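# Move the bottle and beaker tray to the other bench

## Task

Get the tray holding the bottles and beakers to rest entirely on the second bench, with every bottle and beaker still upright inside the tray at the finish. Any bottle or beaker leaning as far as halfway over, or reaching the floor, means failure. Glass beakers break if they drop more than a few centimetres or are struck hard, which also means failure. At the end the robot must release everything and back away, must not have fallen or be left tilted, and the result must hold without the robot supporting anything. Loose items may occasionally get a brief shove from outside.

## Robot and tools

Robot: a wheeled base with a vertical column, a tilting head and two 6-joint arms (left and right), each ending in a two-finger gripper. Folded, as at the start, it measures 0.73 m long, 0.62 m wide and 1.88 m tall, with its front 0.40 m ahead of the column. The base drives forward/back and turns in place only; it cannot slide sideways.

Frames: the base frame has its origin on the floor between the drive wheels under the column, x forward, y left, z up. left_hand and right_hand are reported in this frame as the point where the fingers meet (tips 8 mm further). A hand's quat_wxyz maps (0,0,1) onto the finger direction; its y axis runs along the opening. The odometry frame is the base frame where the scene began.

execute_actions: arguments actions (a list holding one action, or empty to just read state and images) and cameras (names from cam_head_left, cam_head_right, cam_left_wrist, cam_right_wrist, nav_camera, or all; omitted or null gives all, [] gives none). An action may hold base, joints and speeds; its motions begin together. base takes exactly one key: translate_m, a relative drive in metres from the current position, forward positive, -3 to 3; or rotate_rad, a relative turn in radians, left (counter-clockwise seen from above) positive, -3.2 to 3.2. Base offsets count from where the base last reported itself. joints is a single dictionary keyed by joint name covering both arms and the head; every value is an absolute target, not an offset. Ranges: head_tilt_rad -0.61 to 1.308 (0 about level, positive looks down); left_/right_joint1_rad -2.879 to 2.879; joint2 0 to 3.141; joint3 0 to 3.019; joint4 -1.692 to 1.57; joint5 -1.57 to 1.57 (positive swings the hand to the robot's right); joint6 -2.094 to 2.094 (positive rolls clockwise seen from behind); left_/right_gripper_m 0 to 0.093, the fingertip gap in metres. Tolerances for done: head 0.03, joints 1-6 0.045, 0.14, 0.09, 0.055, 0.03, 0.035, gripper 0.003. speeds caps base speed for this action only: translate_m 0.05 to 0.8 m/s, rotate_rad 0.1 to 1 rad/s (the maximums are defaults); it does not slow arms. A base move needing over 8.667 s is refused; no action exceeds 15 s. Unknown keys or out-of-range values reject the whole call. Joints or base omitted from an action may still be driving toward earlier targets. If a result reports a stop, the remaining motion calls in that reply are skipped.

wait: seconds from 0 to 10; commands nothing and returns state and images. zoom_image: camera plus region [x0, y0, x1, y1] in pixels from the top-left, at most 504 by 504, on that camera's latest full image. finished_scene: scene, the number of the current scene; irreversible, run only once the tray is placed and the robot is clear.

Arm geometry: with joint1 at -1.57 (left) or 1.57 (right) and joints 5 and 6 at 0, the arm lies in a forward-facing vertical plane 0.23 m beside the column. Let a = joint2 - 0.35, b = 1.05 + joint2 - joint3, c = b - joint4 (c = 1.57 means fingers straight down). Hand position: ahead = 0.12 + 0.39 sin a + 0.38 cos b + 0.25 cos c; up = 1.46 + 0.39 cos a - 0.38 sin b - 0.25 sin c. Example: joints 2,3,4 = 0.93, 0.78, 0.14 gives 0.60 m ahead, 1.21 m up. Real hands sit up to 5 cm lower and nearer the column, up to about 12 cm with heavy or distant loads; trust the reported hand positions (1-3 cm accuracy). Reach is about 1 m from the shoulder, lowest about 0.47 m up; the floor is out of reach.

Loads per arm, fingers down: 3.2 kg near 0.4 m ahead at 0.65-1.2 m height; 2 kg to 0.6 m ahead at 0.65-1.25 m; 1 kg to 0.8 m at 0.9-1.2 m; 0.3 kg to 0.6 m at 0.65-1.6 m. Up to 0.2 kg allows fingers only 0.35 rad below horizontal. A gripper holds roughly 2-6 kg. Overloaded arms sag and report time_out or off_target.

Gripping: command an opening smaller than the object; off_target is then expected. A reading at least 0.002 m above target means something is held. Fingers are 7 cm long; outer span is 1 cm wider than the opening at the tips, 5 cm at the base; the housing is 10 by 7 cm, and the wrist camera sticks out 11 cm on one side.

Small changes (under about 0.03 rad, 0.08 for joints 2-3) may not move a joint even if done is reported. For gentle contact step about 0.05 rad per call from the previous target. Raised hands can first drift toward the column.

Result lines: base_status and joint_status give how motions ended (done, off_target, contact_stop for the base only, time_out, not_followed, limit_stop_at_motor_heat). joint command not followed plus a cause: line means a collision check withheld arm targets; back each moved joint off by 0.05 rad or more, or move the other arm. on_its_own lists uncommanded behaviour; held at is a target, not a position. A blocked arm keeps pushing; to relax it, resend its reported joint positions (a loaded arm then sinks about 1 cm per kg). motor_effort shows left_wheel and right_wheel in percent, peak in brackets. base_odometry counts wheel turns; if turned_by_wheels and turned_by_imu differ by over about 4% and at least 0.05 rad, the base hit something or slipped. base_tilt gives forward and right lean in degrees. wheel_motors_off is 1 when the wheels are cut after roughly 3 s of hard pushing, for 2 s, with no position hold. After contact_stop, reverse 0.05 m before turning. A bench top 0.30-1.20 m high can slide over the housing and strike the column. Motor temperatures lists each arm's joints; MOTOR HOT appears from 85 °C, and at 100 °C an OVER-TEMPERATURE FAULT drops that arm.

Avoid: arms striking or pressing each other, especially near the centre line or moving fast; tipping or dropping any container; knocking glass; prolonged pushing; leaving the robot tilted or holding the tray at the end. Camera intrinsics and extrinsics appear in the calibration lines, in OpenCV convention, relative to the base frame.

Each tool is called after "Request:" by a JSON object that holds its "op" and its "data".

## Session

Request:
{"op": "execute_actions", "data": {"actions": []}}

Scene clock: 0.00 s.
Motor temperatures (°C, as the motors report them): left_arm=[27 24 27 26 24 27] | right_arm=[25 27 26 26 24 26]
base_odometry: x=+0.000 y=+0.000 heading=+0.000 (m, m, rad; odometry frame)
turned_by_wheels: +0.000 (rad since the last result)
turned_by_imu: +0.000 (rad since the last result)
base_tilt: forward=+0.4 right=+0.4 (deg)
base_status: not commanded
joint_positions: head_tilt_rad=+0.870 left_joint1_rad=-1.583 left_joint2_rad=+0.888 left_joint3_rad=+0.429 left_joint4_rad=-0.974 left_joint5_rad=-0.024 left_joint6_rad=-0.057 left_gripper_m=+0.094 right_joint1_rad=+1.565 right_joint2_rad=+0.900 right_joint3_rad=+0.393 right_joint4_rad=-0.936 right_joint5_rad=+0.007 right_joint6_rad=-0.086 right_gripper_m=+0.094
joint_status: not commanded
wheel_motors_off: 0
motor_effort: left_wheel=+2 right_wheel=+2 (%)
left_hand: x=+0.1530 y=+0.2260 z=+1.2538 quat_wxyz=(+0.439, +0.015, -0.898, -0.020) (m; base frame)
right_hand: x=+0.1373 y=-0.2279 z=+1.2526 quat_wxyz=(+0.444, +0.037, -0.895, -0.014) (m; base frame)
pictures: cam_head_left, cam_head_right, cam_left_wrist, cam_right_wrist, nav_camera
Images, in order (width x height): cam_head_left 504x504, cam_head_right 504x504, cam_left_wrist 504x504, cam_right_wrist 504x504, nav_camera 504x504.

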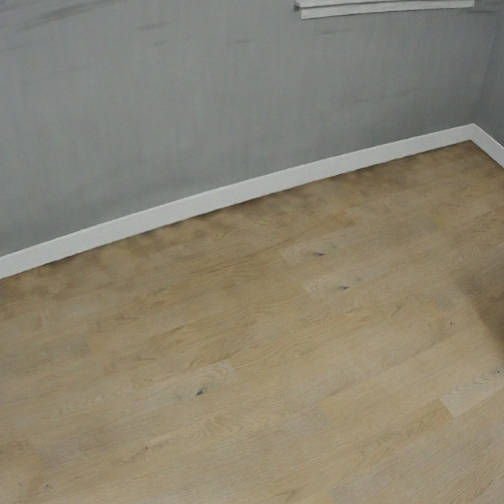

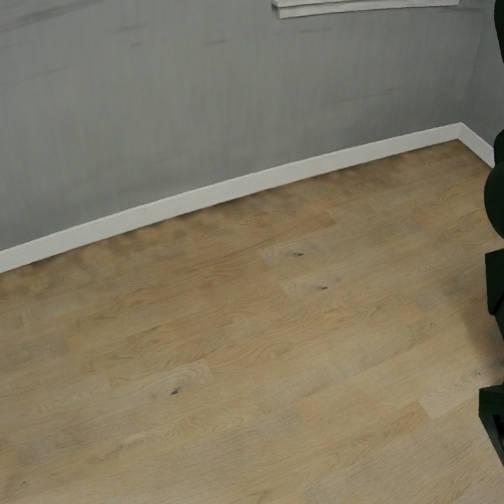

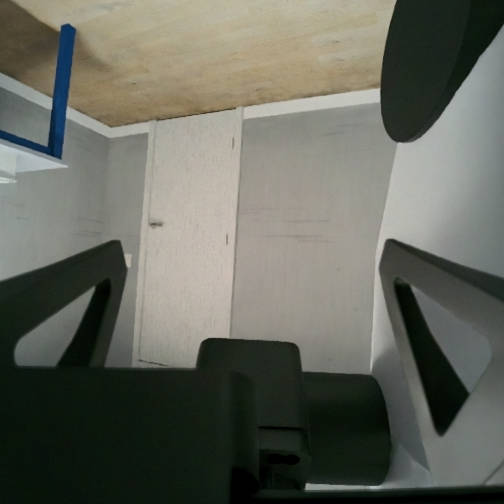

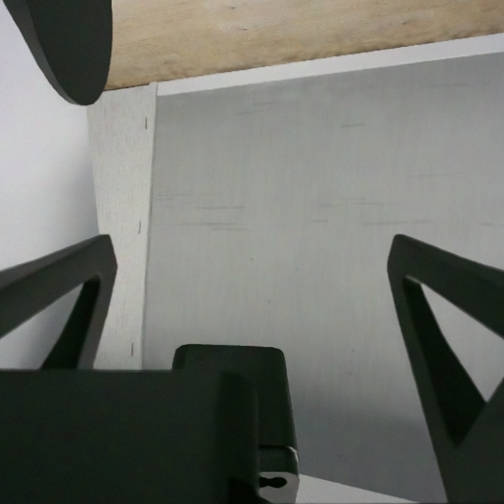

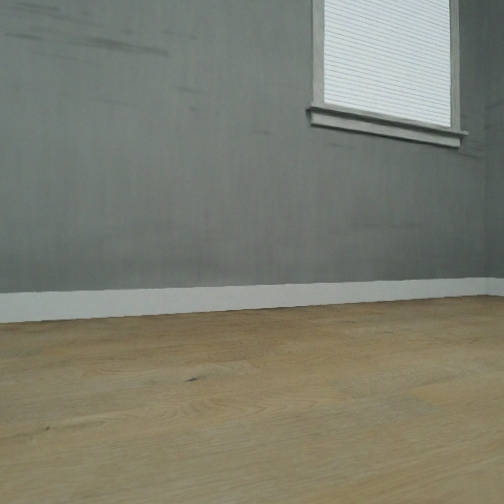

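Request:
{"op": "execute_actions", "data": {"actions": [{"base":{"rotate_rad":2.1},"joints":{"head_tilt_rad":0.45}}], "cameras": ["cam_head_left","nav_camera"]}}

Request:
{"op": "execute_actions", "data": {"actions": [{"base":{"rotate_rad":1.0}}], "cameras": ["cam_head_left","nav_camera"]}}

Request:
{"op": "execute_actions", "data": {"actions": [{"base":{"rotate_rad":1.0}}], "cameras": ["cam_head_left","nav_camera"]}}

Scene clock: 4.10 s.
Motor temperatures (°C, as the motors report them): left_arm=[27 24 27 26 24 27] | right_arm=[25 27 26 26 24 26]
base_odometry: x=+0.000 y=+0.000 heading=+2.099 (m, m, rad; odometry frame)
turned_by_wheels: +2.099 (rad since the last result)
turned_by_imu: +2.081 (rad since the last result)
base_tilt: forward=+0.4 right=+0.5 (deg)
base_status: done
joint_positions: head_tilt_rad=+0.468 left_joint1_rad=-1.583 left_joint2_rad=+0.888 left_joint3_rad=+0.429 left_joint4_rad=-0.974 left_joint5_rad=-0.024 left_joint6_rad=-0.057 left_gripper_m=+0.094 right_joint1_rad=+1.565 right_joint2_rad=+0.900 right_joint3_rad=+0.393 right_joint4_rad=-0.936 right_joint5_rad=+0.007 right_joint6_rad=-0.086 right_gripper_m=+0.094
joint_status: all done
wheel_motors_off: 0
motor_effort: left_wheel=-6(43) right_wheel=+5(43) (%)
left_hand: x=+0.1530 y=+0.2260 z=+1.2538 quat_wxyz=(+0.439, +0.015, -0.898, -0.020) (m; base frame)
right_hand: x=+0.1373 y=-0.2279 z=+1.2526 quat_wxyz=(+0.444, +0.037, -0.895, -0.014) (m; base frame)
pictures: cam_head_left, nav_camera
camera_calibration (this result's frames):
cam_head_left: T_world_to_cam=[[-0.0535678, -0.998541, 0.0068446, 0.0225957], [-0.356656, 0.01273, -0.934149, 1.44148], [0.932699, -0.0524815, -0.356818, 0.430619], [0, 0, 0, 1]] pos_world=[0.113684, 0.0268123, 1.50005]
Images, in order (width x height): cam_head_left 504x504, nav_camera 504x504.

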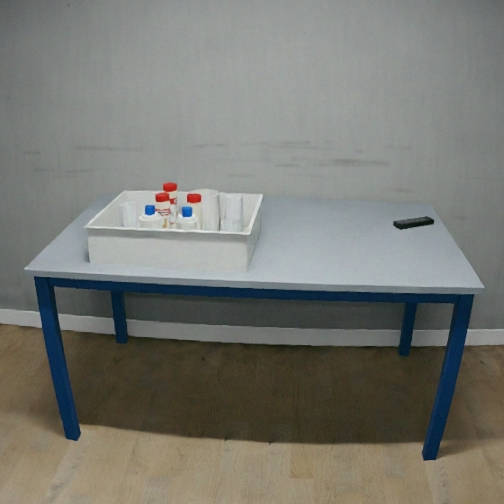

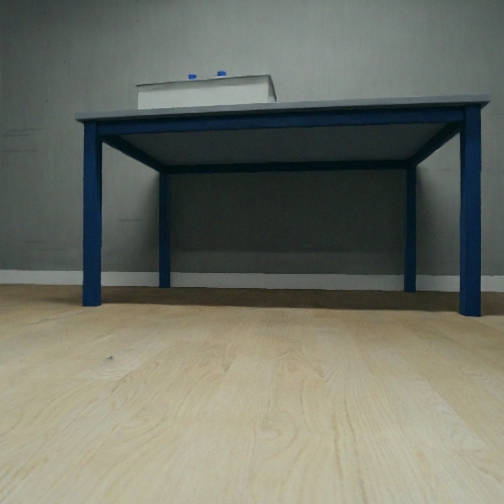

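Scene clock: 6.67 s.
Motor temperatures (°C, as the motors report them): left_arm=[27 24 27 26 24 27] | right_arm=[25 27 26 26 24 26]
base_odometry: x=+0.000 y=+0.000 heading=+3.098 (m, m, rad; odometry frame)
turned_by_wheels: +0.999 (rad since the last result)
turned_by_imu: +0.992 (rad since the last result)
base_tilt: forward=+0.4 right=+0.4 (deg)
base_status: done
joint_positions: head_tilt_rad=+0.468 left_joint1_rad=-1.583 left_joint2_rad=+0.888 left_joint3_rad=+0.429 left_joint4_rad=-0.974 left_joint5_rad=-0.024 left_joint6_rad=-0.057 left_gripper_m=+0.094 right_joint1_rad=+1.565 right_joint2_rad=+0.900 right_joint3_rad=+0.394 right_joint4_rad=-0.936 right_joint5_rad=+0.007 right_joint6_rad=-0.086 right_gripper_m=+0.094
joint_status: not commanded
wheel_motors_off: 0
motor_effort: left_wheel=-6(32) right_wheel=+5(27) (%)
left_hand: x=+0.1530 y=+0.2260 z=+1.2538 quat_wxyz=(+0.439, +0.015, -0.898, -0.020) (m; base frame)
right_hand: x=+0.1377 y=-0.2279 z=+1.2525 quat_wxyz=(+0.443, +0.037, -0.896, -0.014) (m; base frame)
pictures: cam_head_left, nav_camera
camera_calibration (this result's frames):
cam_head_left: T_world_to_cam=[[-0.0535681, -0.998541, 0.00684215, 0.0225995], [-0.356614, 0.01273, -0.934165, 1.4415], [0.932715, -0.0524815, -0.356775, 0.430553], [0, 0, 0, 1]] pos_world=[0.113686, 0.0268123, 1.50005]
Images, in order (width x height): cam_head_left 504x504, nav_camera 504x504.

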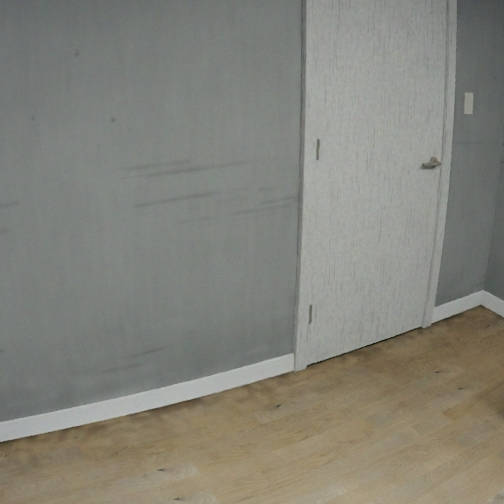

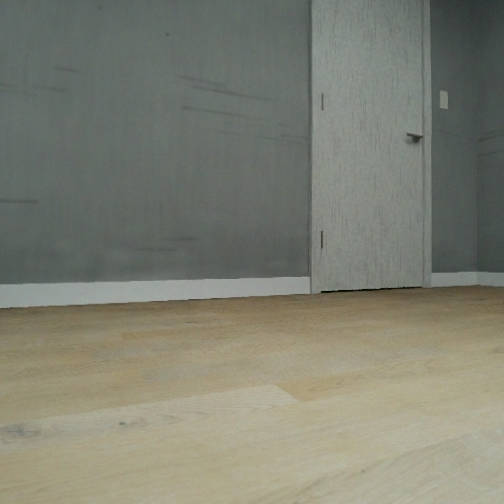

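Scene clock: 9.23 s.
Motor temperatures (°C, as the motors report them): left_arm=[27 24 27 26 24 27] | right_arm=[25 27 26 26 24 26]
base_odometry: x=+0.000 y=+0.000 heading=-2.186 (m, m, rad; odometry frame)
turned_by_wheels: +0.999 (rad since the last result)
turned_by_imu: +0.992 (rad since the last result)
base_tilt: forward=+0.4 right=+0.4 (deg)
base_status: done
joint_positions: head_tilt_rad=+0.468 left_joint1_rad=-1.583 left_joint2_rad=+0.888 left_joint3_rad=+0.429 left_joint4_rad=-0.974 left_joint5_rad=-0.024 left_joint6_rad=-0.057 left_gripper_m=+0.094 right_joint1_rad=+1.565 right_joint2_rad=+0.900 right_joint3_rad=+0.394 right_joint4_rad=-0.936 right_joint5_rad=+0.007 right_joint6_rad=-0.086 right_gripper_m=+0.094
joint_status: not commanded
wheel_motors_off: 0
motor_effort: left_wheel=-6(32) right_wheel=+4(28) (%)
left_hand: x=+0.1530 y=+0.2260 z=+1.2538 quat_wxyz=(+0.439, +0.015, -0.898, -0.020) (m; base frame)
right_hand: x=+0.1377 y=-0.2279 z=+1.2525 quat_wxyz=(+0.443, +0.037, -0.896, -0.014) (m; base frame)
pictures: cam_head_left, nav_camera
camera_calibration (this result's frames):
cam_head_left: T_world_to_cam=[[-0.0535683, -0.998541, 0.00684075, 0.0226017], [-0.356589, 0.01273, -0.934175, 1.44151], [0.932724, -0.0524815, -0.356751, 0.430515], [0, 0, 0, 1]] pos_world=[0.113687, 0.0268123, 1.50006]
Images, in order (width x height): cam_head_left 504x504, nav_camera 504x504.

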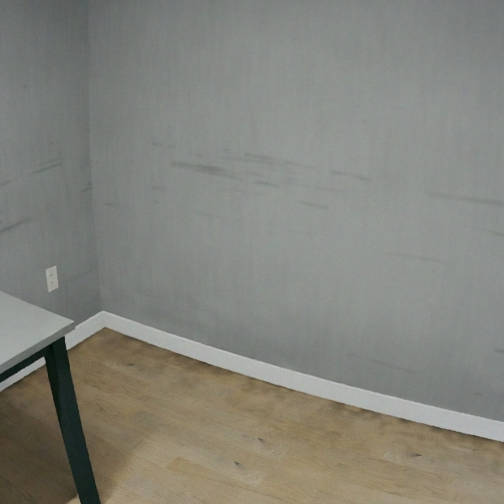

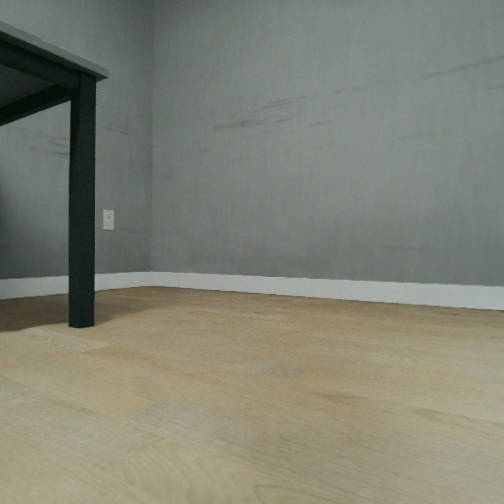

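Request:
{"op": "execute_actions", "data": {"actions": [{"base":{"rotate_rad":0.9}}], "cameras": ["cam_head_left","nav_camera"]}}

Scene clock: 11.87 s.
Motor temperatures (°C, as the motors report them): left_arm=[27 24 27 26 24 27] | right_arm=[25 27 26 26 24 26]
base_odometry: x=+0.000 y=+0.000 heading=-1.287 (m, m, rad; odometry frame)
turned_by_wheels: +0.899 (rad since the last result)
turned_by_imu: +0.892 (rad since the last result)
base_tilt: forward=+0.5 right=+0.4 (deg)
base_status: done
joint_positions: head_tilt_rad=+0.468 left_joint1_rad=-1.583 left_joint2_rad=+0.888 left_joint3_rad=+0.429 left_joint4_rad=-0.974 left_joint5_rad=-0.024 left_joint6_rad=-0.057 left_gripper_m=+0.094 right_joint1_rad=+1.565 right_joint2_rad=+0.900 right_joint3_rad=+0.394 right_joint4_rad=-0.936 right_joint5_rad=+0.007 right_joint6_rad=-0.086 right_gripper_m=+0.094
joint_status: not commanded
wheel_motors_off: 0
motor_effort: left_wheel=-6(31) right_wheel=+5(27) (%)
left_hand: x=+0.1530 y=+0.2260 z=+1.2538 quat_wxyz=(+0.439, +0.015, -0.898, -0.020) (m; base frame)
right_hand: x=+0.1377 y=-0.2279 z=+1.2525 quat_wxyz=(+0.443, +0.037, -0.896, -0.014) (m; base frame)
pictures: cam_head_left, nav_camera
camera_calibration (this result's frames):
cam_head_left: T_world_to_cam=[[-0.0535684, -0.998541, 0.00684008, 0.0226027], [-0.356578, 0.01273, -0.934179, 1.44152], [0.932729, -0.0524815, -0.356739, 0.430497], [0, 0, 0, 1]] pos_world=[0.113687, 0.0268123, 1.50006]
Images, in order (width x height): cam_head_left 504x504, nav_camera 504x504.

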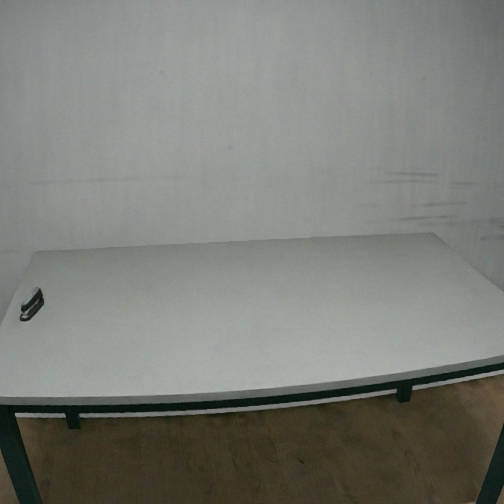

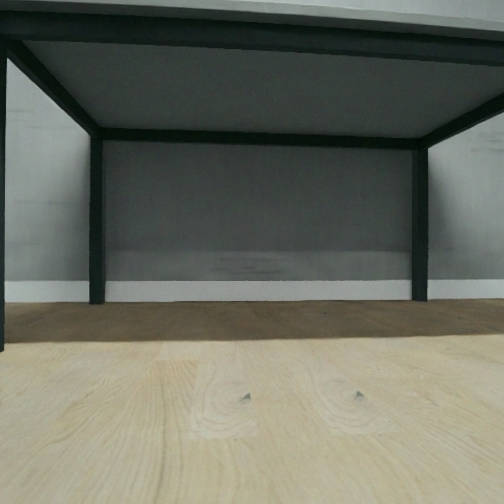

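Request:
{"op": "execute_actions", "data": {"actions": [{"base":{"rotate_rad":-2.47}}], "cameras": []}}

Request:
{"op": "execute_actions", "data": {"actions": [{"base":{"translate_m":0.97}}], "cameras": []}}

Request:
{"op": "execute_actions", "data": {"actions": [{"base":{"rotate_rad":-0.61},"joints":{"head_tilt_rad":0.75}}], "cameras": ["cam_head_left","cam_head_right","nav_camera"]}}

Scene clock: 17.63 s.
Motor temperatures (°C, as the motors report them): left_arm=[27 24 27 26 24 27] | right_arm=[25 27 26 26 24 26]
base_odometry: x=+0.000 y=+0.000 heading=+2.527 (m, m, rad; odometry frame)
turned_by_wheels: -2.469 (rad since the last result)
turned_by_imu: -2.452 (rad since the last result)
base_tilt: forward=+0.4 right=+0.4 (deg)
base_status: done
joint_positions: head_tilt_rad=+0.468 left_joint1_rad=-1.583 left_joint2_rad=+0.888 left_joint3_rad=+0.429 left_joint4_rad=-0.974 left_joint5_rad=-0.024 left_joint6_rad=-0.057 left_gripper_m=+0.094 right_joint1_rad=+1.565 right_joint2_rad=+0.900 right_joint3_rad=+0.394 right_joint4_rad=-0.936 right_joint5_rad=+0.007 right_joint6_rad=-0.086 right_gripper_m=+0.094
joint_status: not commanded
wheel_motors_off: 0
motor_effort: left_wheel=+6(41) right_wheel=-5(25) (%)
left_hand: x=+0.1530 y=+0.2260 z=+1.2538 quat_wxyz=(+0.439, +0.015, -0.898, -0.020) (m; base frame)
right_hand: x=+0.1377 y=-0.2279 z=+1.2525 quat_wxyz=(+0.443, +0.037, -0.896, -0.014) (m; base frame)
pictures: none
No camera images: the call's "cameras" was empty. Leave "cameras" out to get every camera's image.

Scene clock: 20.70 s.
Motor temperatures (°C, as the motors report them): left_arm=[27 25 27 26 24 27] | right_arm=[25 27 26 26 24 26]
base_odometry: x=-0.792 y=+0.560 heading=+2.527 (m, m, rad; odometry frame)
turned_by_wheels: +0.000 (rad since the last result)
turned_by_imu: -0.002 (rad since the last result)
base_tilt: forward=+0.4 right=+0.4 (deg)
base_status: done
joint_positions: head_tilt_rad=+0.468 left_joint1_rad=-1.583 left_joint2_rad=+0.888 left_joint3_rad=+0.430 left_joint4_rad=-0.974 left_joint5_rad=-0.024 left_joint6_rad=-0.057 left_gripper_m=+0.094 right_joint1_rad=+1.565 right_joint2_rad=+0.900 right_joint3_rad=+0.396 right_joint4_rad=-0.936 right_joint5_rad=+0.007 right_joint6_rad=-0.086 right_gripper_m=+0.094
joint_status: not commanded
wheel_motors_off: 0
motor_effort: left_wheel=+0(68) right_wheel=+0(44) (%)
left_hand: x=+0.1538 y=+0.2260 z=+1.2535 quat_wxyz=(+0.438, +0.015, -0.899, -0.020) (m; base frame)
right_hand: x=+0.1389 y=-0.2279 z=+1.2521 quat_wxyz=(+0.442, +0.037, -0.896, -0.014) (m; base frame)
pictures: none
No camera images: the call's "cameras" was empty. Leave "cameras" out to get every camera's image.

Scene clock: 22.83 s.
Motor temperatures (°C, as the motors report them): left_arm=[27 25 27 26 24 27] | right_arm=[25 27 26 26 24 26]
base_odometry: x=-0.792 y=+0.560 heading=+1.918 (m, m, rad; odometry frame)
turned_by_wheels: -0.609 (rad since the last result)
turned_by_imu: -0.603 (rad since the last result)
base_tilt: forward=+0.4 right=+0.4 (deg)
base_status: done
joint_positions: head_tilt_rad=+0.752 left_joint1_rad=-1.583 left_joint2_rad=+0.888 left_joint3_rad=+0.430 left_joint4_rad=-0.974 left_joint5_rad=-0.024 left_joint6_rad=-0.057 left_gripper_m=+0.094 right_joint1_rad=+1.565 right_joint2_rad=+0.900 right_joint3_rad=+0.396 right_joint4_rad=-0.936 right_joint5_rad=+0.007 right_joint6_rad=-0.086 right_gripper_m=+0.094
joint_status: all done
wheel_motors_off: 0
motor_effort: left_wheel=+6(48) right_wheel=-4(44) (%)
left_hand: x=+0.1538 y=+0.2260 z=+1.2535 quat_wxyz=(+0.438, +0.015, -0.899, -0.020) (m; base frame)
right_hand: x=+0.1389 y=-0.2279 z=+1.2521 quat_wxyz=(+0.442, +0.037, -0.896, -0.014) (m; base frame)
pictures: cam_head_left, cam_head_right, nav_camera
camera_calibration (this result's frames):
cam_head_left: T_world_to_cam=[[-0.0495126, -0.998541, 0.0215607, -0.000269837], [-0.603805, 0.01273, -0.79703, 1.24267], [0.795593, -0.0524815, -0.603555, 0.817449], [0, 0, 0, 1]] pos_world=[0.0999612, 0.0268123, 1.48383]
cam_head_right: T_world_to_cam=[[-0.04637, -0.998536, 0.0278431, -0.0780942], [-0.616346, 0.00666474, -0.787447, 1.22438], [0.786109, -0.0536749, -0.615753, 0.83419], [0, 0, 0, 1]] pos_world=[0.0952527, -0.041365, 1.47996]
Images, in order (width x height): cam_head_left 504x504, cam_head_right 504x504, nav_camera 504x504.

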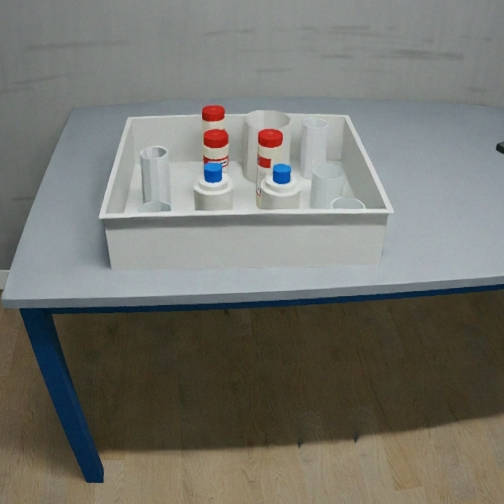

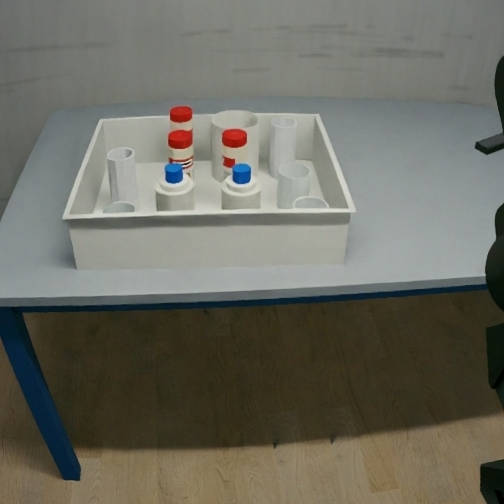

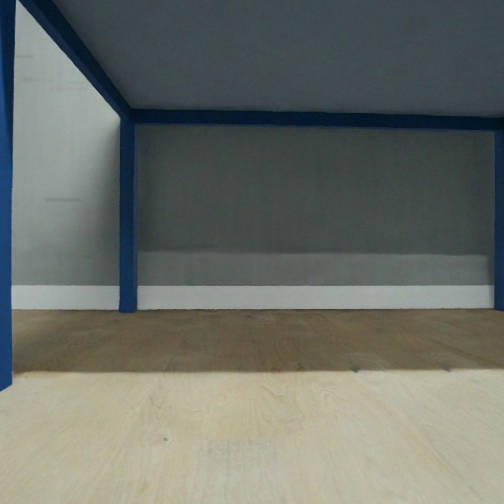

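Request:
{"op": "execute_actions", "data": {"actions": [{"joints":{"head_tilt_rad":0.95,"left_joint1_rad":-1.54,"left_joint2_rad":1.4,"left_joint3_rad":1.0,"left_joint4_rad":-0.12,"left_joint5_rad":0,"left_joint6_rad":0,"left_gripper_m":0.06,"right_joint1_rad":1.47,"right_joint2_rad":1.4,"right_joint3_rad":1.0,"right_joint4_rad":-0.12,"right_joint5_rad":0,"right_joint6_rad":0,"right_gripper_m":0.06}}], "cameras": []}}

Request:
{"op": "execute_actions", "data": {"actions": [{"base":{"translate_m":0.7},"speeds":{"translate_m":0.4}}]}}

Scene clock: 27.77 s.
Motor temperatures (°C, as the motors report them): left_arm=[27 25 27 26 24 27] | right_arm=[25 27 26 26 24 26]
base_odometry: x=-0.792 y=+0.560 heading=+1.918 (m, m, rad; odometry frame)
turned_by_wheels: +0.000 (rad since the last result)
turned_by_imu: -0.001 (rad since the last result)
base_tilt: forward=+0.4 right=+0.4 (deg)
base_status: not commanded
joint_positions: head_tilt_rad=+0.950 left_joint1_rad=-1.544 left_joint2_rad=+1.396 left_joint3_rad=+1.000 left_joint4_rad=-0.125 left_joint5_rad=-0.002 left_joint6_rad=-0.013 left_gripper_m=+0.060 right_joint1_rad=+1.465 right_joint2_rad=+1.393 right_joint3_rad=+1.003 right_joint4_rad=-0.133 right_joint5_rad=+0.001 right_joint6_rad=-0.008 right_gripper_m=+0.060
joint_status: all done
wheel_motors_off: 0
motor_effort: left_wheel=+10(12) right_wheel=-8(8) (%)
left_hand: x=+0.5064 y=+0.2407 z=+1.0231 quat_wxyz=(-0.001, +0.013, -1.000, -0.012) (m; base frame)
right_hand: x=+0.5060 y=-0.2875 z=+1.0271 quat_wxyz=(+0.000, -0.023, -0.999, +0.046) (m; base frame)
pictures: none
No camera images: the call's "cameras" was empty. Leave "cameras" out to get every camera's image.

Scene clock: 30.80 s.
Motor temperatures (°C, as the motors report them): left_arm=[27 25 27 26 24 27] | right_arm=[25 28 26 26 24 26]
base_odometry: x=-1.030 y=+1.218 heading=+1.918 (m, m, rad; odometry frame)
turned_by_wheels: +0.000 (rad since the last result)
turned_by_imu: -0.002 (rad since the last result)
base_tilt: forward=+0.4 right=+0.4 (deg)
base_status: done
joint_positions: head_tilt_rad=+0.951 left_joint1_rad=-1.544 left_joint2_rad=+1.396 left_joint3_rad=+1.001 left_joint4_rad=-0.124 left_joint5_rad=-0.002 left_joint6_rad=-0.013 left_gripper_m=+0.060 right_joint1_rad=+1.465 right_joint2_rad=+1.393 right_joint3_rad=+0.999 right_joint4_rad=-0.133 right_joint5_rad=+0.001 right_joint6_rad=-0.008 right_gripper_m=+0.060
joint_status: not commanded
wheel_motors_off: 0
motor_effort: left_wheel=-1(66) right_wheel=+0(45) (%)
left_hand: x=+0.5072 y=+0.2407 z=+1.0231 quat_wxyz=(-0.002, +0.013, -1.000, -0.012) (m; base frame)
right_hand: x=+0.5039 y=-0.2874 z=+1.0269 quat_wxyz=(+0.002, -0.023, -0.999, +0.046) (m; base frame)
pictures: cam_head_left, cam_head_right, cam_left_wrist, cam_right_wrist, nav_camera
camera_calibration (this result's frames):
cam_head_left: T_world_to_cam=[[-0.0442693, -0.998541, 0.0309288, -0.0149588], [-0.749535, 0.01273, -0.661842, 1.04177], [0.660483, -0.0524815, -0.749005, 1.0482], [0, 0, 0, 1]] pos_world=[0.0878623, 0.0268123, 1.47505]
cam_head_right: T_world_to_cam=[[-0.0399461, -0.998536, 0.0364654, -0.0916937], [-0.759932, 0.00666474, -0.649968, 1.01984], [0.648774, -0.0536749, -0.759086, 1.06179], [0, 0, 0, 1]] pos_world=[0.0824822, -0.041365, 1.4722]
cam_left_wrist: T_world_to_cam=[[0.0128224, -0.99917, -0.0386762, 0.276217], [-0.815039, -0.0328512, 0.578473, -0.162617], [-0.579264, 0.0241052, -0.814784, 1.24962], [0, 0, 0, 1]] pos_world=[0.587781, 0.240523, 1.12293]
cam_right_wrist: T_world_to_cam=[[-0.045518, -0.996021, 0.0766149, -0.337055], [-0.804886, 0.0819925, 0.587738, -0.168494], [-0.591681, -0.0349136, -0.805416, 1.24041], [0, 0, 0, 1]] pos_world=[0.582968, -0.278591, 1.1239]
Images, in order (width x height): cam_head_left 504x504, cam_head_right 504x504, cam_left_wrist 504x504, cam_right_wrist 504x504, nav_camera 504x504.

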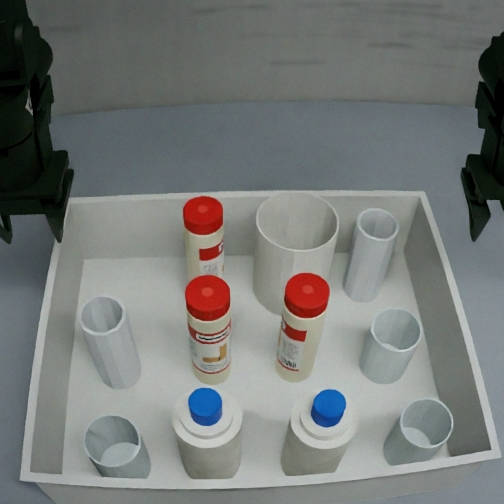

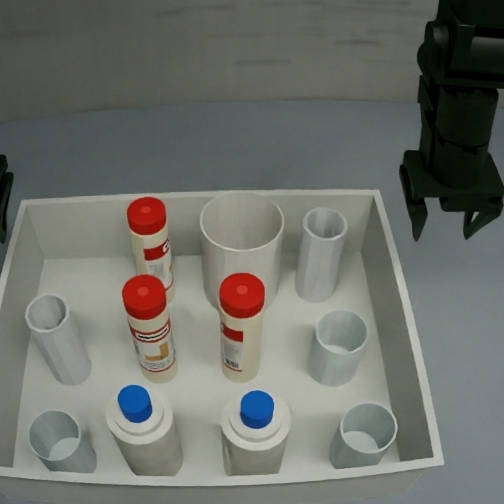

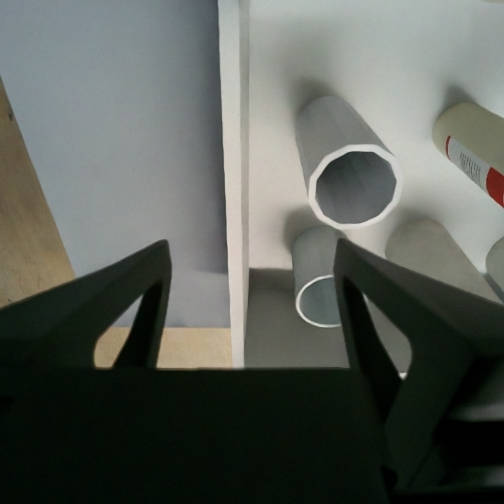

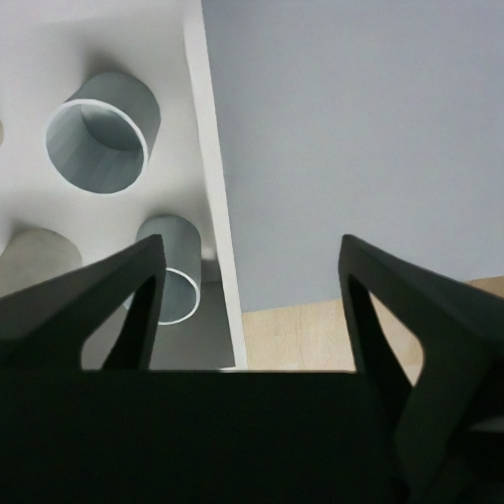

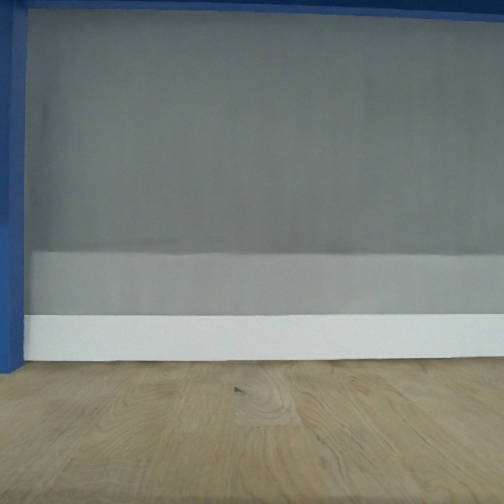

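Request:
{"op": "execute_actions", "data": {"actions": [{"joints":{"left_joint1_rad":-1.51,"left_joint2_rad":1.55,"left_joint3_rad":0.9,"left_joint4_rad":0.13,"left_joint5_rad":-0.03,"right_joint1_rad":1.51,"right_joint2_rad":1.55,"right_joint3_rad":0.9,"right_joint4_rad":0.13,"right_joint5_rad":0.03}}], "cameras": ["cam_head_left","cam_left_wrist","cam_right_wrist"]}}

Scene clock: 34.43 s.
Motor temperatures (°C, as the motors report them): left_arm=[27 26 27 26 24 27] | right_arm=[25 28 26 26 24 26]
base_odometry: x=-1.030 y=+1.218 heading=+1.918 (m, m, rad; odometry frame)
turned_by_wheels: +0.000 (rad since the last result)
turned_by_imu: -0.001 (rad since the last result)
base_tilt: forward=+0.4 right=+0.4 (deg)
base_status: not commanded
joint_positions: head_tilt_rad=+0.951 left_joint1_rad=-1.512 left_joint2_rad=+1.561 left_joint3_rad=+0.892 left_joint4_rad=+0.122 left_joint5_rad=-0.029 left_joint6_rad=-0.013 left_gripper_m=+0.060 right_joint1_rad=+1.513 right_joint2_rad=+1.566 right_joint3_rad=+0.900 right_joint4_rad=+0.112 right_joint5_rad=+0.030 right_joint6_rad=-0.008 right_gripper_m=+0.060
joint_status: all done
wheel_motors_off: 0
motor_effort: left_wheel=-1(3) right_wheel=+1(1) (%)
left_hand: x=+0.4224 y=+0.2645 z=+0.9678 quat_wxyz=(+0.012, +0.021, -0.999, -0.040) (m; base frame)
right_hand: x=+0.4230 y=-0.2648 z=+0.9658 quat_wxyz=(+0.015, -0.011, -0.999, +0.039) (m; base frame)
pictures: cam_head_left, cam_left_wrist, cam_right_wrist
camera_calibration (this result's frames):
cam_head_left: T_world_to_cam=[[-0.0442693, -0.998541, 0.0309288, -0.0149588], [-0.749535, 0.01273, -0.661842, 1.04177], [0.660483, -0.0524815, -0.749005, 1.0482], [0, 0, 0, 1]] pos_world=[0.0878623, 0.0268123, 1.47505]
cam_left_wrist: T_world_to_cam=[[0.0276932, -0.995248, -0.0933489, 0.344624], [-0.797381, -0.0783117, 0.598374, -0.21363], [-0.602841, 0.0578637, -0.79576, 1.13744], [0, 0, 0, 1]] pos_world=[0.505809, 0.26044, 1.06513]
cam_right_wrist: T_world_to_cam=[[-0.0210511, -0.997762, 0.0634598, -0.311641], [-0.790004, 0.0555022, 0.610584, -0.234953], [-0.61274, -0.03728, -0.789405, 1.13696], [0, 0, 0, 1]] pos_world=[0.504485, -0.255518, 1.06075]
Images, in order (width x height): cam_head_left 504x504, cam_left_wrist 504x504, cam_right_wrist 504x504.

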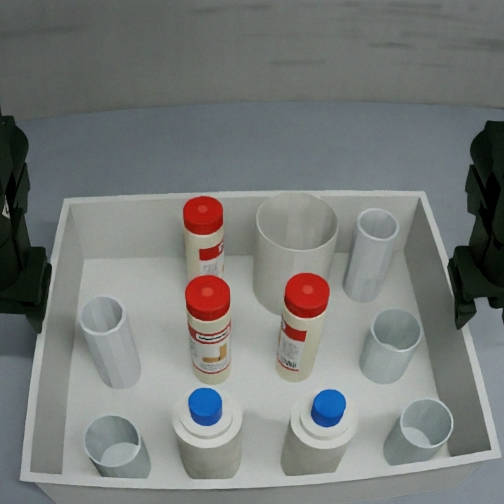

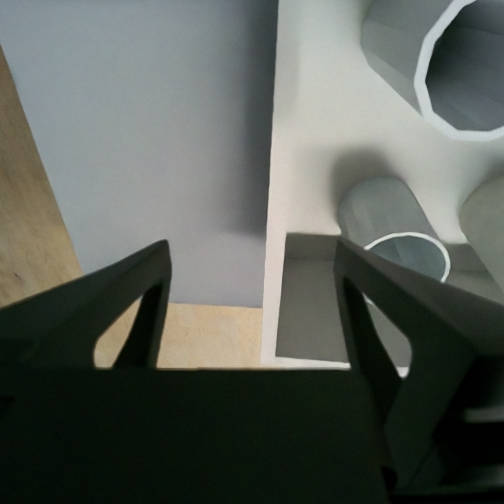

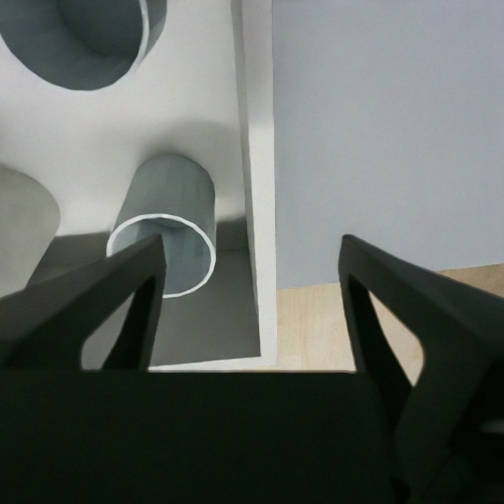

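Request:
{"op": "execute_actions", "data": {"actions": [{"joints":{"left_joint1_rad":-1.48,"left_joint2_rad":1.62,"left_joint3_rad":0.99,"left_joint4_rad":0.11,"left_joint5_rad":0.06,"right_joint1_rad":1.48,"right_joint2_rad":1.62,"right_joint3_rad":0.99,"right_joint4_rad":0.11,"right_joint5_rad":-0.06}}], "cameras": ["cam_head_left","cam_left_wrist","cam_right_wrist"]}}

Scene clock: 35.80 s.
Motor temperatures (°C, as the motors report them): left_arm=[27 26 27 26 24 27] | right_arm=[25 28 26 26 24 26]
base_odometry: x=-1.030 y=+1.218 heading=+1.918 (m, m, rad; odometry frame)
turned_by_wheels: +0.000 (rad since the last result)
turned_by_imu: +0.000 (rad since the last result)
base_tilt: forward=+0.4 right=+0.5 (deg)
base_status: not commanded
joint_positions: head_tilt_rad=+0.951 left_joint1_rad=-1.484 left_joint2_rad=+1.612 left_joint3_rad=+0.991 left_joint4_rad=+0.111 left_joint5_rad=+0.058 left_joint6_rad=-0.013 left_gripper_m=+0.060 right_joint1_rad=+1.479 right_joint2_rad=+1.606 right_joint3_rad=+0.995 right_joint4_rad=+0.112 right_joint5_rad=-0.058 right_joint6_rad=-0.008 right_gripper_m=+0.060
joint_status: all done
wheel_motors_off: 0
motor_effort: left_wheel=-2(3) right_wheel=+1(2) (%)
left_hand: x=+0.4561 y=+0.2694 z=+0.9473 quat_wxyz=(-0.007, +0.028, -1.000, -0.009) (m; base frame)
right_hand: x=+0.4617 y=-0.2732 z=+0.9493 quat_wxyz=(-0.013, -0.018, -1.000, +0.011) (m; base frame)
pictures: cam_head_left, cam_left_wrist, cam_right_wrist
camera_calibration (this result's frames):
cam_head_left: T_world_to_cam=[[-0.0442693, -0.998541, 0.0309288, -0.0149588], [-0.749535, 0.01273, -0.661842, 1.04177], [0.660483, -0.0524815, -0.749005, 1.0482], [0, 0, 0, 1]] pos_world=[0.0878623, 0.0268123, 1.47505]
cam_left_wrist: T_world_to_cam=[[0.0422938, -0.998625, -0.0309765, 0.281816], [-0.820227, -0.0524077, 0.569632, -0.143439], [-0.570472, 0.00131589, -0.821316, 1.16583], [0, 0, 0, 1]] pos_world=[0.535502, 0.272377, 1.04795]
cam_right_wrist: T_world_to_cam=[[-0.0366444, -0.999311, 0.00595639, -0.256772], [-0.823113, 0.0335622, 0.566885, -0.143067], [-0.566694, 0.0158704, -0.823776, 1.17319], [0, 0, 0, 1]] pos_world=[0.537671, -0.270413, 1.04908]
Images, in order (width x height): cam_head_left 504x504, cam_left_wrist 504x504, cam_right_wrist 504x504.

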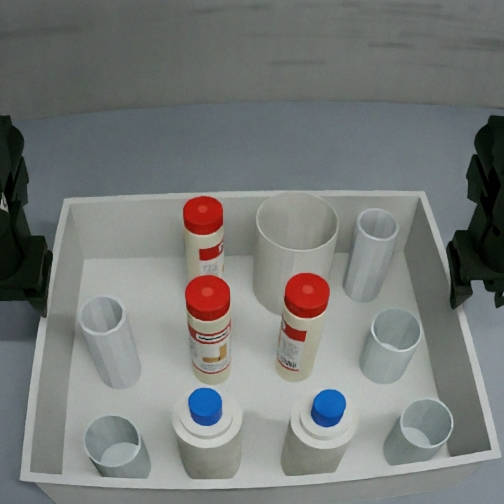

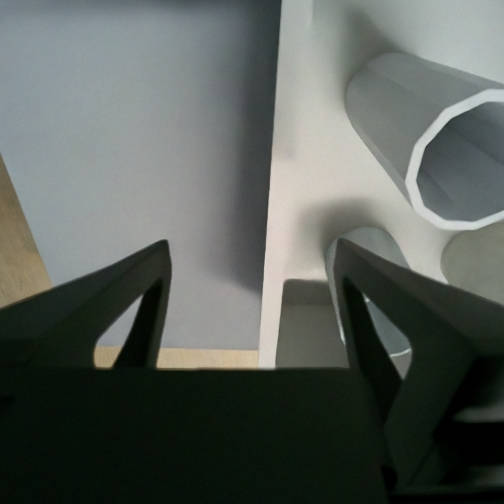

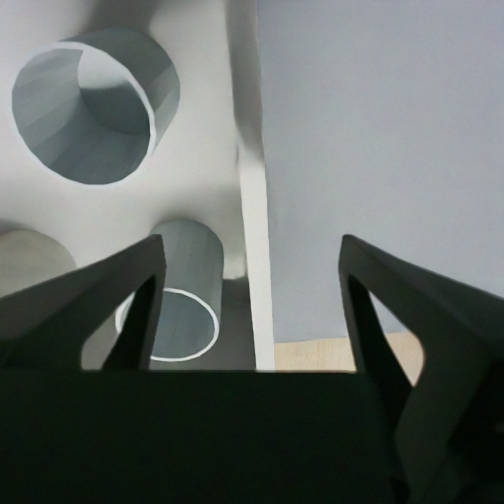

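Request:
{"op": "execute_actions", "data": {"actions": [{"joints":{"left_joint1_rad":-1.51,"left_joint2_rad":1.74,"left_joint3_rad":1.04,"left_joint4_rad":0.18,"left_joint5_rad":0.05,"left_joint6_rad":0.04,"right_joint1_rad":1.49,"right_joint2_rad":1.74,"right_joint3_rad":1.04,"right_joint4_rad":0.18,"right_joint6_rad":-0.04}}], "cameras": ["cam_head_left","cam_left_wrist","cam_right_wrist"]}}

Scene clock: 37.27 s.
Motor temperatures (°C, as the motors report them): left_arm=[27 26 27 26 24 27] | right_arm=[25 28 26 26 24 26]
base_odometry: x=-1.030 y=+1.218 heading=+1.918 (m, m, rad; odometry frame)
turned_by_wheels: +0.000 (rad since the last result)
turned_by_imu: +0.000 (rad since the last result)
base_tilt: forward=+0.4 right=+0.5 (deg)
base_status: not commanded
joint_positions: head_tilt_rad=+0.951 left_joint1_rad=-1.505 left_joint2_rad=+1.747 left_joint3_rad=+1.041 left_joint4_rad=+0.181 left_joint5_rad=+0.051 left_joint6_rad=+0.026 left_gripper_m=+0.060 right_joint1_rad=+1.483 right_joint2_rad=+1.742 right_joint3_rad=+1.038 right_joint4_rad=+0.172 right_joint5_rad=-0.058 right_joint6_rad=-0.036 right_gripper_m=+0.060
joint_status: all done
wheel_motors_off: 0
motor_effort: left_wheel=-1(3) right_wheel=+1(2) (%)
left_hand: x=+0.4330 y=+0.2592 z=+0.9008 quat_wxyz=(+0.000, +0.004, -1.000, -0.003) (m; base frame)
right_hand: x=+0.4312 y=-0.2732 z=+0.9032 quat_wxyz=(+0.004, -0.004, -1.000, +0.009) (m; base frame)
pictures: cam_head_left, cam_left_wrist, cam_right_wrist
camera_calibration (this result's frames):
cam_head_left: T_world_to_cam=[[-0.0442693, -0.998541, 0.0309288, -0.0149588], [-0.749535, 0.01273, -0.661843, 1.04177], [0.660483, -0.0524815, -0.749005, 1.0482], [0, 0, 0, 1]] pos_world=[0.0878623, 0.0268123, 1.47505]
cam_left_wrist: T_world_to_cam=[[-0.00625946, -0.999779, -0.0200911, 0.282595], [-0.812889, -0.00661394, 0.582382, -0.16297], [-0.582386, 0.0199773, -0.812667, 1.10704], [0, 0, 0, 1]] pos_world=[0.51402, 0.259339, 1.00025]
cam_right_wrist: T_world_to_cam=[[-0.00949335, -0.999952, 0.00252623, -0.266398], [-0.804395, 0.00913749, 0.594024, -0.18124], [-0.594018, 0.00360719, -0.804443, 1.10897], [0, 0, 0, 1]] pos_world=[0.510428, -0.268729, 1.00043]
Images, in order (width x height): cam_head_left 504x504, cam_left_wrist 504x504, cam_right_wrist 504x504.

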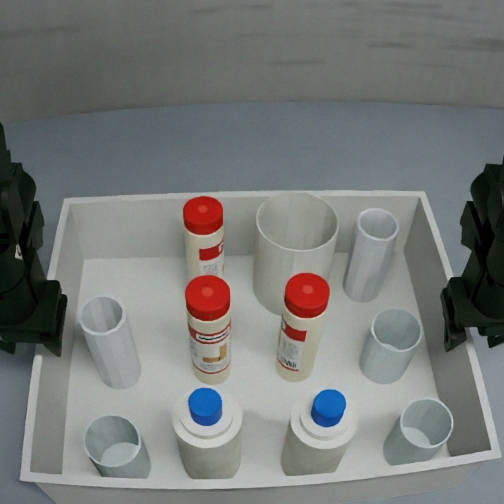

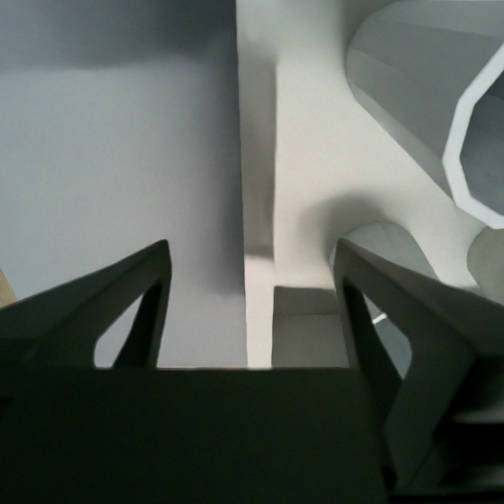

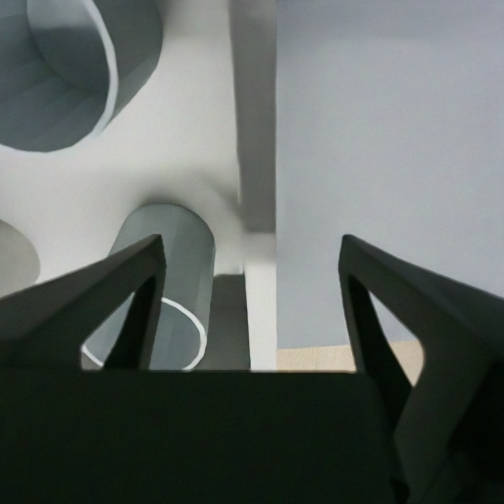

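Centered. Descend.

Request:
{"op": "execute_actions", "data": {"actions": [{"joints":{"left_joint2_rad":1.86,"left_joint3_rad":1.145,"left_joint4_rad":0.195,"right_joint2_rad":1.86,"right_joint3_rad":1.145,"right_joint4_rad":0.195}}], "cameras": ["cam_head_left","cam_left_wrist","cam_right_wrist"]}}

Scene clock: 39.33 s.
Motor temperatures (°C, as the motors report them): left_arm=[27 26 27 26 24 27] | right_arm=[25 28 26 26 24 26]
base_odometry: x=-1.030 y=+1.218 heading=+1.918 (m, m, rad; odometry frame)
turned_by_wheels: +0.000 (rad since the last result)
turned_by_imu: -0.001 (rad since the last result)
base_tilt: forward=+0.4 right=+0.4 (deg)
base_status: not commanded
joint_positions: head_tilt_rad=+0.951 left_joint1_rad=-1.505 left_joint2_rad=+1.861 left_joint3_rad=+1.147 left_joint4_rad=+0.192 left_joint5_rad=+0.051 left_joint6_rad=+0.026 left_gripper_m=+0.060 right_joint1_rad=+1.483 right_joint2_rad=+1.853 right_joint3_rad=+1.145 right_joint4_rad=+0.183 right_joint5_rad=-0.058 right_joint6_rad=-0.036 right_gripper_m=+0.060
joint_status: all done
wheel_motors_off: 0
motor_effort: left_wheel=-1(3) right_wheel=+1(2) (%)
left_hand: x=+0.4356 y=+0.2617 z=+0.8579 quat_wxyz=(-0.001, +0.004, -1.000, -0.003) (m; base frame)
right_hand: x=+0.4366 y=-0.2766 z=+0.8612 quat_wxyz=(+0.000, -0.004, -1.000, +0.009) (m; base frame)
pictures: cam_head_left, cam_left_wrist, cam_right_wrist
camera_calibration (this result's frames):
cam_head_left: T_world_to_cam=[[-0.0442693, -0.998541, 0.0309288, -0.0149588], [-0.749535, 0.01273, -0.661842, 1.04177], [0.660483, -0.0524815, -0.749005, 1.0482], [0, 0, 0, 1]] pos_world=[0.0878623, 0.0268123, 1.47505]
cam_left_wrist: T_world_to_cam=[[-0.00635778, -0.999776, -0.0201957, 0.284414], [-0.814438, -0.00654126, 0.580213, -0.133351], [-0.580215, 0.020137, -0.814214, 1.07392], [0, 0, 0, 1]] pos_world=[0.516308, 0.261852, 0.957519]
cam_right_wrist: T_world_to_cam=[[-0.00896145, -0.999956, 0.00277776, -0.270132], [-0.808668, 0.0088811, 0.588198, -0.145148], [-0.588197, 0.00302482, -0.808712, 1.07934], [0, 0, 0, 1]] pos_world=[0.515065, -0.272096, 0.959]
Images, in order (width x height): cam_head_left 504x504, cam_left_wrist 504x504, cam_right_wrist 504x504.

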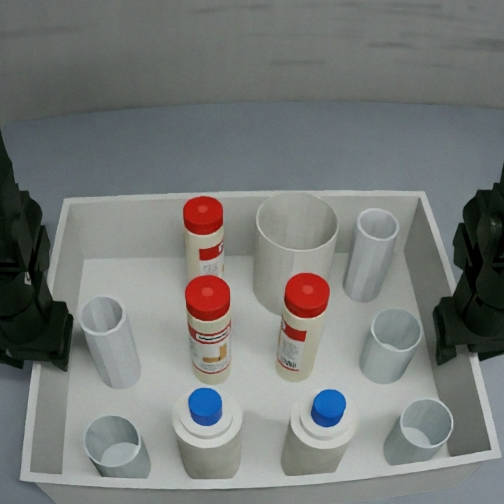

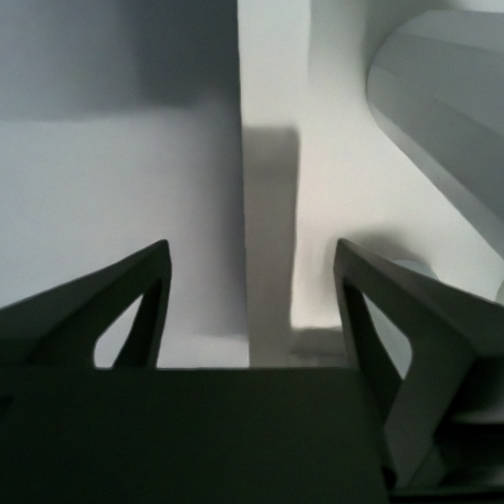

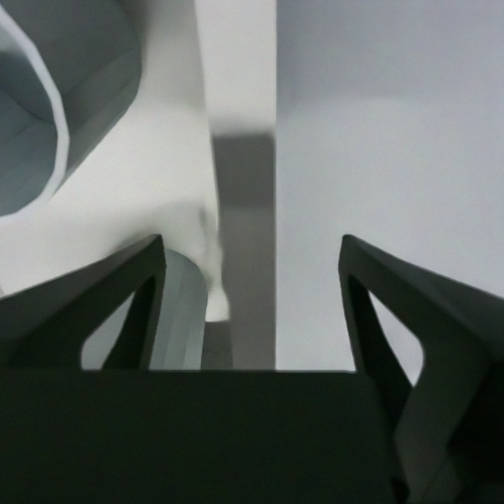

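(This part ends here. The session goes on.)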